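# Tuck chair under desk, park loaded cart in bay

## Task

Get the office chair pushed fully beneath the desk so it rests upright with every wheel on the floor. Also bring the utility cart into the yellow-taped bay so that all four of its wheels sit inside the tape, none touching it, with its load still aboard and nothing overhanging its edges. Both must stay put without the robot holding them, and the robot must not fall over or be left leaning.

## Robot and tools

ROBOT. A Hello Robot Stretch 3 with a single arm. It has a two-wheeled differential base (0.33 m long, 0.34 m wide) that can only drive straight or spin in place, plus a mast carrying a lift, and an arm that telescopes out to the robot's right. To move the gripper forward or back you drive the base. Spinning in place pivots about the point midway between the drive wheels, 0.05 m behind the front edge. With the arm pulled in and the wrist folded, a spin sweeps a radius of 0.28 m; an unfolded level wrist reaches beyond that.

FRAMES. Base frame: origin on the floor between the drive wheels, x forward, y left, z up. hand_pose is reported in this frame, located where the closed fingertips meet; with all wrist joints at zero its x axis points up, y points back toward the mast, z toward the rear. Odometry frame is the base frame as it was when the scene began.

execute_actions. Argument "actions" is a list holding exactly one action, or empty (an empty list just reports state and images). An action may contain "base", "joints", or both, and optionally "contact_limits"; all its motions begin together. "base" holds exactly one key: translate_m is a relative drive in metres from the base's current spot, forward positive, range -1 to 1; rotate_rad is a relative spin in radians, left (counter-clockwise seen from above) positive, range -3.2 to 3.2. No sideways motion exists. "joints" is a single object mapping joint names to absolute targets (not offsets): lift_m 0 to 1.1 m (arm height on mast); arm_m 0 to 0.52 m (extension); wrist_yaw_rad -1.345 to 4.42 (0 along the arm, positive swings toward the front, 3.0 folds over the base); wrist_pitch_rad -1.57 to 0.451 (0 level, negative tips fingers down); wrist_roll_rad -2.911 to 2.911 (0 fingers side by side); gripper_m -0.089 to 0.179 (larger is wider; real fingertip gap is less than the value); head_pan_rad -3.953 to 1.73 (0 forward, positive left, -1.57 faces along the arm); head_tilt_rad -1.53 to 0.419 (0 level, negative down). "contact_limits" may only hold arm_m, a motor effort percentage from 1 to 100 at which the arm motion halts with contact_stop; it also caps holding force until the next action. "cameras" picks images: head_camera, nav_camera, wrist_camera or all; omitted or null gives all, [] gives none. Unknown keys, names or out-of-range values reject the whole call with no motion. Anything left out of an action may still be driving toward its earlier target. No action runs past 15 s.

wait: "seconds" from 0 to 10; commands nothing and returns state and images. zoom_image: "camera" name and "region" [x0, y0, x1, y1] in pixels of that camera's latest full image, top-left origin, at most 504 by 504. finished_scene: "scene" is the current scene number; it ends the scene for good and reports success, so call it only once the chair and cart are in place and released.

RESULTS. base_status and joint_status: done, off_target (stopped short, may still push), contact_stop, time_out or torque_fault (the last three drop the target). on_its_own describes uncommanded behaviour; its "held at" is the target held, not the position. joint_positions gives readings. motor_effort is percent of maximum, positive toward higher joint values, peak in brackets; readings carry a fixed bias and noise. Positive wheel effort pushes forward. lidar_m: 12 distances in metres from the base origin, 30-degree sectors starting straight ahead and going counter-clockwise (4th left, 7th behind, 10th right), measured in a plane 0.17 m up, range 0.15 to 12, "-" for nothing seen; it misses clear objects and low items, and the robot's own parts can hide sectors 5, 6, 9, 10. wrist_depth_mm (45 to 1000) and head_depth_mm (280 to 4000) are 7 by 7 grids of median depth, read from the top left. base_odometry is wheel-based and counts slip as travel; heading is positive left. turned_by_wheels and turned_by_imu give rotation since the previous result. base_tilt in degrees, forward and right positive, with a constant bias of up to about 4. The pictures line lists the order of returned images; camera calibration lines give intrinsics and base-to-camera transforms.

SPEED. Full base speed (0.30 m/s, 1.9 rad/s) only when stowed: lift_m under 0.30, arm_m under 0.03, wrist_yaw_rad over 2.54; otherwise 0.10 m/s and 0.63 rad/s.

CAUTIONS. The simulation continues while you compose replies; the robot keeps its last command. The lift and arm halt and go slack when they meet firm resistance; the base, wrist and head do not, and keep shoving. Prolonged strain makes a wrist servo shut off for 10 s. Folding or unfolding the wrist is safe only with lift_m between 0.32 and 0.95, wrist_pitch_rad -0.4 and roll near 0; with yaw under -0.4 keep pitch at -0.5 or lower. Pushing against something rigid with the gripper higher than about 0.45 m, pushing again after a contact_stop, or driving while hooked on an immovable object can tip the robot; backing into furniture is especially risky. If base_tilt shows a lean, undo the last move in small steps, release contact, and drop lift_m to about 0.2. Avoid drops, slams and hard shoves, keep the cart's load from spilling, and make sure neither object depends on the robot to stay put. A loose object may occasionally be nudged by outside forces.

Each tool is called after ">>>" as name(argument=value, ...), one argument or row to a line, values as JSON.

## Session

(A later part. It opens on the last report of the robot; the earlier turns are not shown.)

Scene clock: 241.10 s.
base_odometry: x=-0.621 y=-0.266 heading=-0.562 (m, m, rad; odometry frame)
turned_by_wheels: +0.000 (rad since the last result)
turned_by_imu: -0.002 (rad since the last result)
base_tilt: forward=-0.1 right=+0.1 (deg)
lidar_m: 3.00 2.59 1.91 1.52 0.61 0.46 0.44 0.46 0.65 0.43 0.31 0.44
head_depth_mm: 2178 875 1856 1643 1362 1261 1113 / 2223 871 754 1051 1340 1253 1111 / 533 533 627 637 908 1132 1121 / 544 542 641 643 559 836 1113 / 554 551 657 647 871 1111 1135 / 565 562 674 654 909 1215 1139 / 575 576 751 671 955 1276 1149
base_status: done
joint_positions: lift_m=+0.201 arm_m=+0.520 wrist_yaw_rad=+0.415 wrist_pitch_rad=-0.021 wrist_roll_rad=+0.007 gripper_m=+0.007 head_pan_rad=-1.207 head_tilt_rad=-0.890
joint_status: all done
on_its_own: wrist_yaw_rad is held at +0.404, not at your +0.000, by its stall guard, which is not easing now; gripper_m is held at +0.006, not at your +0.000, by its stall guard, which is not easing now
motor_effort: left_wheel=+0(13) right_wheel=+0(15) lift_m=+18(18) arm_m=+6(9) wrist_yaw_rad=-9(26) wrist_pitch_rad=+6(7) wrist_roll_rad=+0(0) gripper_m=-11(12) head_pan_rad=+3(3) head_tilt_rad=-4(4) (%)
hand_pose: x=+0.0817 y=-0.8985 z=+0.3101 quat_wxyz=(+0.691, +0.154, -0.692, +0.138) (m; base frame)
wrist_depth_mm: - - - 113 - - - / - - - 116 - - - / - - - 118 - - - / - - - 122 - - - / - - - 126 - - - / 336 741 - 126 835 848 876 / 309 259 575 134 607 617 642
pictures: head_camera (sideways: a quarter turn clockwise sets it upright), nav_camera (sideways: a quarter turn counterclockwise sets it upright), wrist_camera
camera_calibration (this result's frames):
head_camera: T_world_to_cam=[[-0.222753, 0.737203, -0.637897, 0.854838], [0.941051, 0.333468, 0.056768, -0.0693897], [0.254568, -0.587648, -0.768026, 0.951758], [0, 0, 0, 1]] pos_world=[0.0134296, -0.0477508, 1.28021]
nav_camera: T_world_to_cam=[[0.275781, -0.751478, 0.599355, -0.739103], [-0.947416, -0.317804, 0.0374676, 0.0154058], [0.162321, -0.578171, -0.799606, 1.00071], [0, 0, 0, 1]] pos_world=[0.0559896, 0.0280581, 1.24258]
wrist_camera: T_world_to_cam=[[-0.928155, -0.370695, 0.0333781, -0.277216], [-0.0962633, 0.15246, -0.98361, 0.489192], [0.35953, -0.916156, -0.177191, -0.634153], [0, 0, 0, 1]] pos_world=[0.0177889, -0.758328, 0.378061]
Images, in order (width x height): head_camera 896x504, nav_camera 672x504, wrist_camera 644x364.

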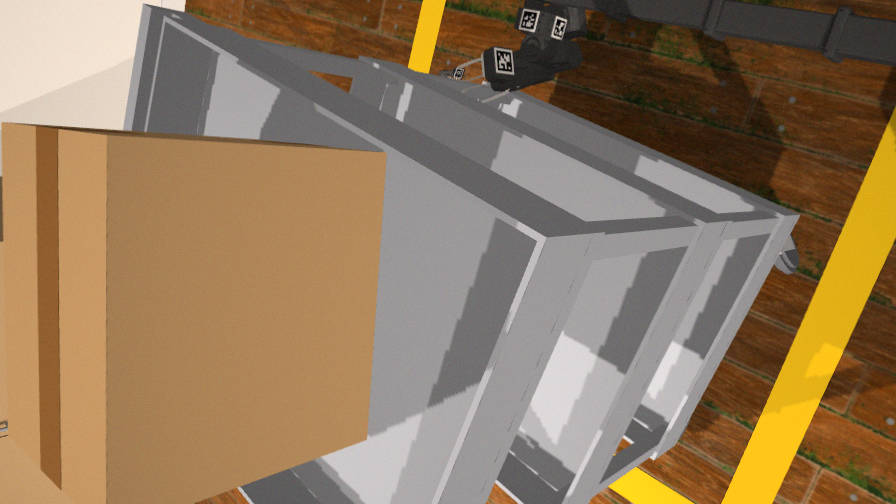

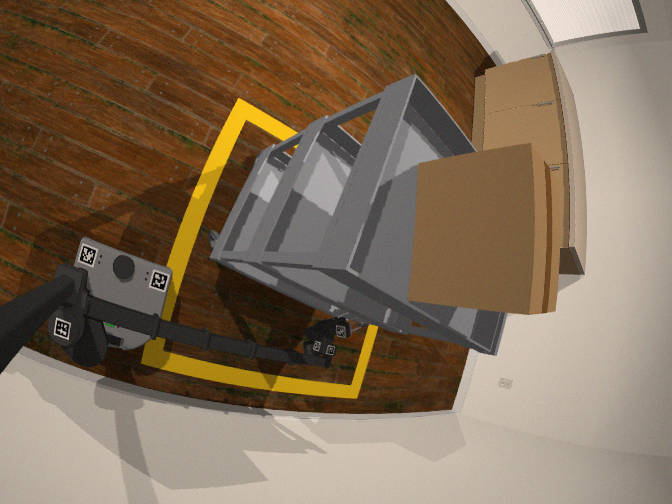

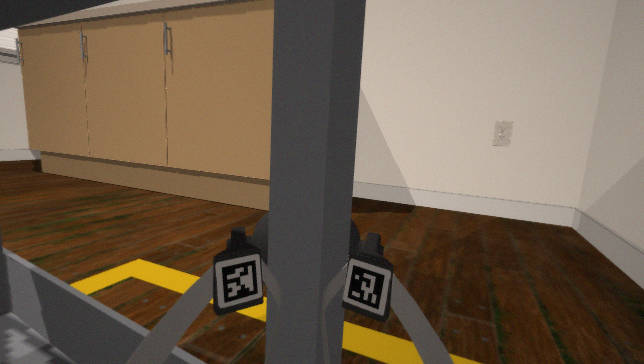

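>>> execute_actions(
  actions=[
    {"joints":{"gripper_m":0.09}},
  ],
  cameras=[],
)

>>> execute_actions(
  actions=[
    {"base":{"translate_m":-0.04},"joints":{"arm_m":0.40}},
  ],
  cameras=[],
)

>>> execute_actions(
  actions=[
    {"joints":{"arm_m":0,"wrist_yaw_rad":-0.1,"gripper_m":0,"wrist_pitch_rad":-1.5}},
  ],
  cameras=[],
)

>>> execute_actions(
  actions=[
    {"base":{"translate_m":0.4},"joints":{"head_pan_rad":-1.57,"head_tilt_rad":-1.2}},
  ],
  cameras=["nav_camera"],
)

>>> execute_actions(
  actions=[
    {"joints":{"arm_m":0.2}},
  ],
  cameras=[],
)

>>> execute_actions(
  actions=[
    {"joints":{"arm_m":0.05}},
  ],
)

Scene clock: 251.27 s.
base_odometry: x=-0.621 y=-0.266 heading=-0.562 (m, m, rad; odometry frame)
turned_by_wheels: +0.000 (rad since the last result)
turned_by_imu: -0.001 (rad since the last result)
base_tilt: forward=+0.0 right=+0.0 (deg)
lidar_m: 3.02 2.58 1.91 1.51 0.61 0.46 0.44 0.46 0.65 0.43 0.31 0.44
head_depth_mm: 2162 875 1848 1651 1362 1261 1114 / 2218 871 754 1058 1347 1260 1115 / 533 532 627 638 904 1138 1121 / 543 543 642 643 561 834 1113 / 553 553 657 649 871 1109 1132 / 564 564 671 654 909 1215 1139 / 575 575 749 674 959 1278 1150
base_status: not commanded
joint_positions: lift_m=+0.201 arm_m=+0.520 wrist_yaw_rad=+0.405 wrist_pitch_rad=-0.020 wrist_roll_rad=+0.007 gripper_m=+0.090 head_pan_rad=-1.207 head_tilt_rad=-0.890
joint_status: all done
on_its_own: wrist_yaw_rad is held at +0.404, not at your +0.000, by its stall guard, which is not easing now
motor_effort: left_wheel=-2(2) right_wheel=+2(1) lift_m=+18(18) arm_m=+5(6) wrist_yaw_rad=-1(9) wrist_pitch_rad=+6(6) wrist_roll_rad=+0(0) gripper_m=+0(79) head_pan_rad=+3(3) head_tilt_rad=-5(5) (%)
hand_pose: x=+0.0794 y=-0.8997 z=+0.3102 quat_wxyz=(+0.692, +0.150, -0.693, +0.134) (m; base frame)
wrist_depth_mm: - - - 112 - - - / - - - 115 - - - / - - - 119 - - - / - - - 122 - - - / - - - 125 - - - / 334 787 716 129 - 851 883 / 308 246 568 134 595 623 644
pictures: none
No camera images: the call's "cameras" was empty. Leave "cameras" out to get every camera's image.

Scene clock: 253.40 s.
base_odometry: x=-0.654 y=-0.245 heading=-0.562 (m, m, rad; odometry frame)
turned_by_wheels: +0.000 (rad since the last result)
turned_by_imu: +0.000 (rad since the last result)
base_tilt: forward=+0.0 right=+0.0 (deg)
lidar_m: 3.05 2.62 1.93 1.37 0.56 0.42 0.40 0.42 0.59 0.53 0.33 0.43
head_depth_mm: 2172 2231 1946 1636 1468 1248 1116 / 2258 878 981 1301 1401 1256 1117 / 592 631 675 993 970 1221 1124 / 544 551 652 641 791 860 1110 / 553 563 666 647 605 1087 1137 / 564 572 684 655 909 1202 1138 / 576 583 702 661 977 1269 1145
base_status: done
joint_positions: lift_m=+0.201 arm_m=+0.400 wrist_yaw_rad=+0.404 wrist_pitch_rad=-0.020 wrist_roll_rad=+0.007 gripper_m=+0.090 head_pan_rad=-1.207 head_tilt_rad=-0.890
joint_status: all done
on_its_own: wrist_yaw_rad is held at +0.404, not at your +0.000, by its stall guard, which is not easing now
motor_effort: left_wheel=-2(9) right_wheel=+2(4) lift_m=+18(18) arm_m=-3(3) wrist_yaw_rad=-1(2) wrist_pitch_rad=+6(6) wrist_roll_rad=+0(0) gripper_m=+0(0) head_pan_rad=+3(2) head_tilt_rad=-5(5) (%)
hand_pose: x=+0.0791 y=-0.7804 z=+0.3102 quat_wxyz=(+0.692, +0.150, -0.693, +0.134) (m; base frame)
wrist_depth_mm: 286 268 255 232 - - - / - - - 251 - - - / - - - - - - - / - - - - - - - / 471 - - - - - - / 433 442 347 313 - 857 824 / 337 338 334 278 603 623 643
pictures: none
No camera images: the call's "cameras" was empty. Leave "cameras" out to get every camera's image.

Scene clock: 257.53 s.
base_odometry: x=-0.654 y=-0.245 heading=-0.562 (m, m, rad; odometry frame)
turned_by_wheels: +0.000 (rad since the last result)
turned_by_imu: -0.001 (rad since the last result)
base_tilt: forward=+0.0 right=+0.0 (deg)
lidar_m: 3.04 2.62 1.93 1.37 0.56 0.42 0.40 0.42 0.59 0.53 0.33 0.43
head_depth_mm: 2189 2280 1937 1637 1417 1241 1106 / 2263 881 977 1344 1406 1251 1129 / 593 630 677 992 970 1216 1120 / 544 550 654 642 792 863 1116 / 554 561 667 650 605 1085 1134 / 564 573 683 654 909 1211 1134 / 576 584 704 659 974 1266 1153
base_status: not commanded
joint_positions: lift_m=+0.201 arm_m=+0.002 wrist_yaw_rad=-0.084 wrist_pitch_rad=-1.311 wrist_roll_rad=-0.022 gripper_m=+0.000 head_pan_rad=-1.207 head_tilt_rad=-0.890
joint_status: wrist_pitch_rad off_target (ended at -1.311, target -1.500); the others done
on_its_own: arm_m is at rest, and its effort (-18) is outside its rest range (-14 to +14); wrist_yaw_rad is at rest, and its effort (-13) is outside its rest range (-12 to +12); wrist_pitch_rad is at rest, and its effort (-55) is outside its rest range (-20 to +32)
motor_effort: left_wheel=-3(3) right_wheel=+2(2) lift_m=+19(19) arm_m=-18(19) wrist_yaw_rad=-13(14) wrist_pitch_rad=-55(56) wrist_roll_rad=+13(13) gripper_m=-3(80) head_pan_rad=+3(3) head_tilt_rad=-4(5) (%)
hand_pose: x=-0.0252 y=-0.1893 z=+0.0857 quat_wxyz=(+0.549, +0.412, -0.572, -0.450) (m; base frame)
wrist_depth_mm: 266 270 273 278 282 285 286 / 262 262 267 271 274 278 281 / 256 260 261 264 268 270 276 / 251 253 257 260 264 266 270 / 245 247 251 256 258 261 265 / 240 243 - - 254 257 259 / 237 237 - - - - -
pictures: none
No camera images: the call's "cameras" was empty. Leave "cameras" out to get every camera's image.

Scene clock: 262.63 s.
base_odometry: x=-0.316 y=-0.458 heading=-0.562 (m, m, rad; odometry frame)
turned_by_wheels: +0.000 (rad since the last result)
turned_by_imu: -0.003 (rad since the last result)
base_tilt: forward=-0.1 right=+0.0 (deg)
lidar_m: 2.65 3.11 1.86 1.82 1.11 0.83 0.80 0.84 0.31 0.31 0.34 2.73
head_depth_mm: 520 599 553 833 1232 1170 - / 507 596 536 856 1149 - - / 495 595 546 861 1157 - - / 482 592 557 871 1230 1195 1106 / 489 610 571 883 1247 1196 1111 / 683 631 583 875 1292 1195 1114 / 1893 605 541 1403 1296 1204 1125
base_status: done
joint_positions: lift_m=+0.201 arm_m=+0.001 wrist_yaw_rad=-0.096 wrist_pitch_rad=-1.283 wrist_roll_rad=-0.001 gripper_m=+0.000 head_pan_rad=-1.563 head_tilt_rad=-1.185
joint_status: all done
on_its_own: wrist_pitch_rad is held at -1.294, not at your -1.500, by its stall guard, which is not easing now
motor_effort: left_wheel=-2(6) right_wheel=+2(5) lift_m=+19(19) arm_m=-4(18) wrist_yaw_rad=-3(13) wrist_pitch_rad=-3(55) wrist_roll_rad=+4(13) gripper_m=-3(5) head_pan_rad=-3(25) head_tilt_rad=-7(26) (%)
hand_pose: x=-0.0264 y=-0.1951 z=+0.0869 quat_wxyz=(+0.546, +0.396, -0.586, -0.450) (m; base frame)
wrist_depth_mm: 269 276 280 280 284 185 144 / 264 267 272 273 280 196 286 / 259 262 263 267 271 275 278 / 253 254 258 261 263 267 271 / 245 249 252 256 256 259 264 / 241 244 245 - 254 257 258 / 237 238 - - - - -
pictures: nav_camera (sideways: a quarter turn counterclockwise sets it upright)
camera_calibration (this result's frames):
nav_camera: T_world_to_cam=[[-0.00264191, -0.940345, 0.340212, -0.399848], [-0.998668, 0.0200133, 0.0475616, 0.00259368], [-0.0515331, -0.339633, -0.939145, 1.18334], [0, 0, 0, 1]] pos_world=[0.0625152, 0.0258554, 1.24724]
Images, in order (width x height): nav_camera 672x504.

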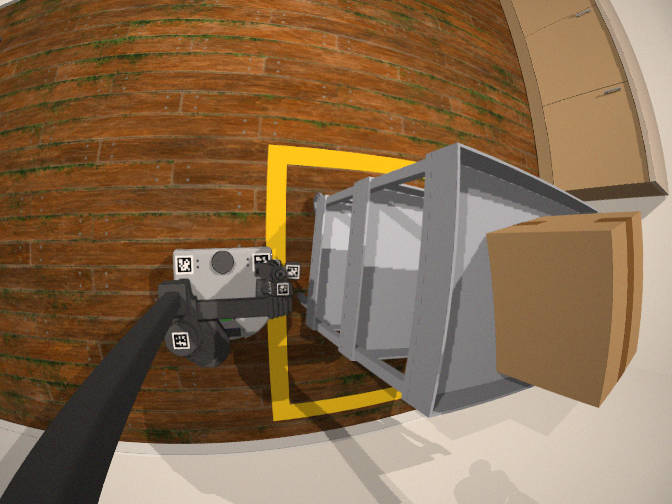

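Scene clock: 265.33 s.
base_odometry: x=-0.316 y=-0.458 heading=-0.563 (m, m, rad; odometry frame)
turned_by_wheels: +0.000 (rad since the last result)
turned_by_imu: -0.001 (rad since the last result)
base_tilt: forward=+0.0 right=+0.0 (deg)
lidar_m: 2.65 3.10 1.86 1.82 1.11 0.83 0.80 0.84 0.39 0.39 0.41 2.73
head_depth_mm: 610 608 836 886 1248 1169 - / 590 613 897 885 1238 - - / 574 618 905 885 1251 - - / 558 622 908 901 1260 1185 1100 / 640 626 920 909 1273 1191 1107 / 683 633 671 1369 1295 1201 1119 / 1891 610 1521 1413 1294 1205 1114
base_status: not commanded
joint_positions: lift_m=+0.201 arm_m=+0.200 wrist_yaw_rad=-0.101 wrist_pitch_rad=-1.311 wrist_roll_rad=+0.008 gripper_m=+0.000 head_pan_rad=-1.563 head_tilt_rad=-1.185
joint_status: all done
on_its_own: wrist_pitch_rad is held at -1.294, not at your -1.500, by its stall guard, which is not easing now
motor_effort: left_wheel=-3(4) right_wheel=+3(3) lift_m=+21(21) arm_m=+6(12) wrist_yaw_rad=+1(2) wrist_pitch_rad=+5(32) wrist_roll_rad=+0(3) gripper_m=-4(3) head_pan_rad=-3(4) head_tilt_rad=-6(7) (%)
hand_pose: x=-0.0259 y=-0.3869 z=+0.0856 quat_wxyz=(+0.536, +0.400, -0.583, -0.461) (m; base frame)
wrist_depth_mm: 109 110 111 112 113 115 116 / 107 107 109 110 111 112 114 / 105 105 107 108 109 110 112 / 102 103 105 106 107 108 109 / 101 102 103 104 105 106 107 / - 65 67 71 75 79 84 / - - - - 49 49 51
pictures: none
No camera images: the call's "cameras" was empty. Leave "cameras" out to get every camera's image.

Scene clock: 267.70 s.
base_odometry: x=-0.316 y=-0.458 heading=-0.563 (m, m, rad; odometry frame)
turned_by_wheels: +0.000 (rad since the last result)
turned_by_imu: -0.001 (rad since the last result)
base_tilt: forward=-0.1 right=+0.1 (deg)
lidar_m: 2.66 3.09 1.87 1.82 1.12 0.83 0.80 0.84 0.39 0.39 0.41 2.73
head_depth_mm: 612 608 837 885 1255 1167 - / 592 613 900 887 1243 - - / 576 617 906 894 1274 - - / 559 619 912 898 1264 1185 1107 / 641 628 922 912 1269 1190 1114 / 684 633 674 1380 1295 1205 1113 / 1902 612 1515 1404 1301 1202 1118
base_status: not commanded
joint_positions: lift_m=+0.201 arm_m=+0.050 wrist_yaw_rad=-0.100 wrist_pitch_rad=-1.300 wrist_roll_rad=+0.008 gripper_m=+0.000 head_pan_rad=-1.563 head_tilt_rad=-1.185
joint_status: all done
on_its_own: wrist_pitch_rad is held at -1.294, not at your -1.500, by its stall guard, which is not easing now
motor_effort: left_wheel=-3(4) right_wheel=+3(3) lift_m=+21(21) arm_m=-3(3) wrist_yaw_rad=+0(0) wrist_pitch_rad=+2(5) wrist_roll_rad=+0(0) gripper_m=-3(3) head_pan_rad=-3(3) head_tilt_rad=-6(7) (%)
hand_pose: x=-0.0262 y=-0.2403 z=+0.0860 quat_wxyz=(+0.538, +0.398, -0.585, -0.458) (m; base frame)
wrist_depth_mm: 254 268 273 277 280 252 189 / 261 265 268 269 276 239 279 / 256 259 262 264 269 272 275 / 252 254 256 259 261 266 268 / 245 249 251 256 258 259 262 / 241 243 247 - 251 254 257 / 236 238 241 244 248 250 251
pictures: head_camera (sideways: a quarter turn clockwise sets it upright), nav_camera (sideways: a quarter turn counterclockwise sets it upright), wrist_camera
camera_calibration (this result's frames):
head_camera: T_world_to_cam=[[0.047263, 0.921117, -0.386406, 0.525579], [0.99838, -0.0312976, 0.0475089, -0.0576648], [0.0316676, -0.388026, -0.921104, 1.15208], [0, 0, 0, 1]] pos_world=[-0.00375269, -0.0388874, 1.26701]
nav_camera: T_world_to_cam=[[-0.00264162, -0.940367, 0.34015, -0.399767], [-0.998668, 0.02001, 0.0475634, 0.00259131], [-0.0515335, -0.339571, -0.939168, 1.18337], [0, 0, 0, 1]] pos_world=[0.0625151, 0.025859, 1.24724]
wrist_camera: T_world_to_cam=[[-0.995836, 0.0800475, 0.0436224, -0.0202195], [0.0747612, 0.990929, -0.111673, 0.289004], [-0.0521658, -0.107946, -0.992787, 0.221543], [0, 0, 0, 1]] pos_world=[-0.0301846, -0.260849, 0.253101]
Images, in order (width x height): head_camera 896x504, nav_camera 672x504, wrist_camera 644x364.

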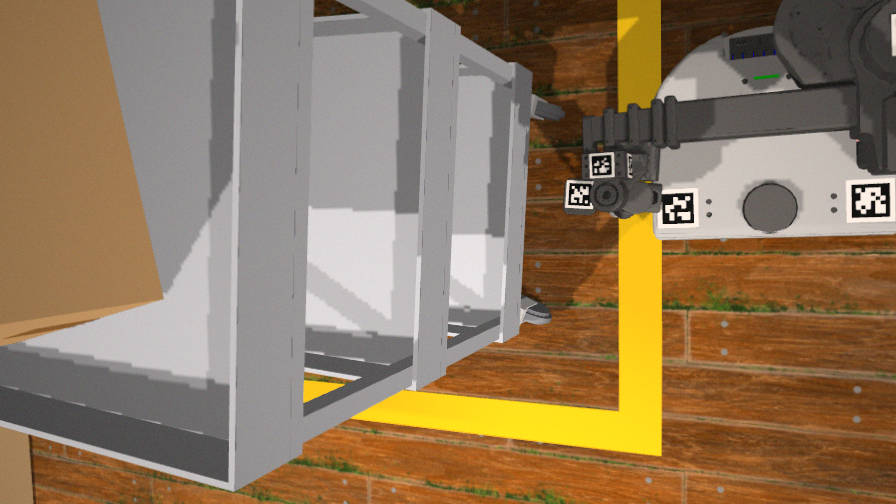

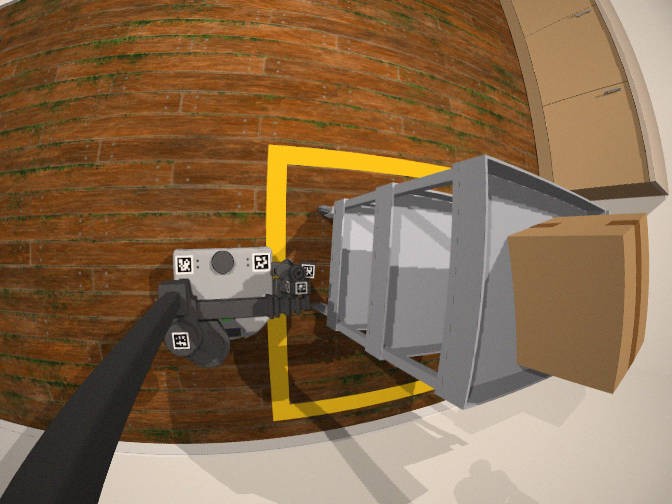

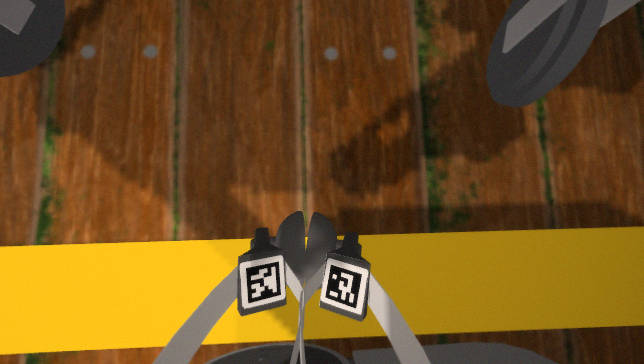

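>>> finished_scene(
  scene=1,
)

The scene is finished: the task was done.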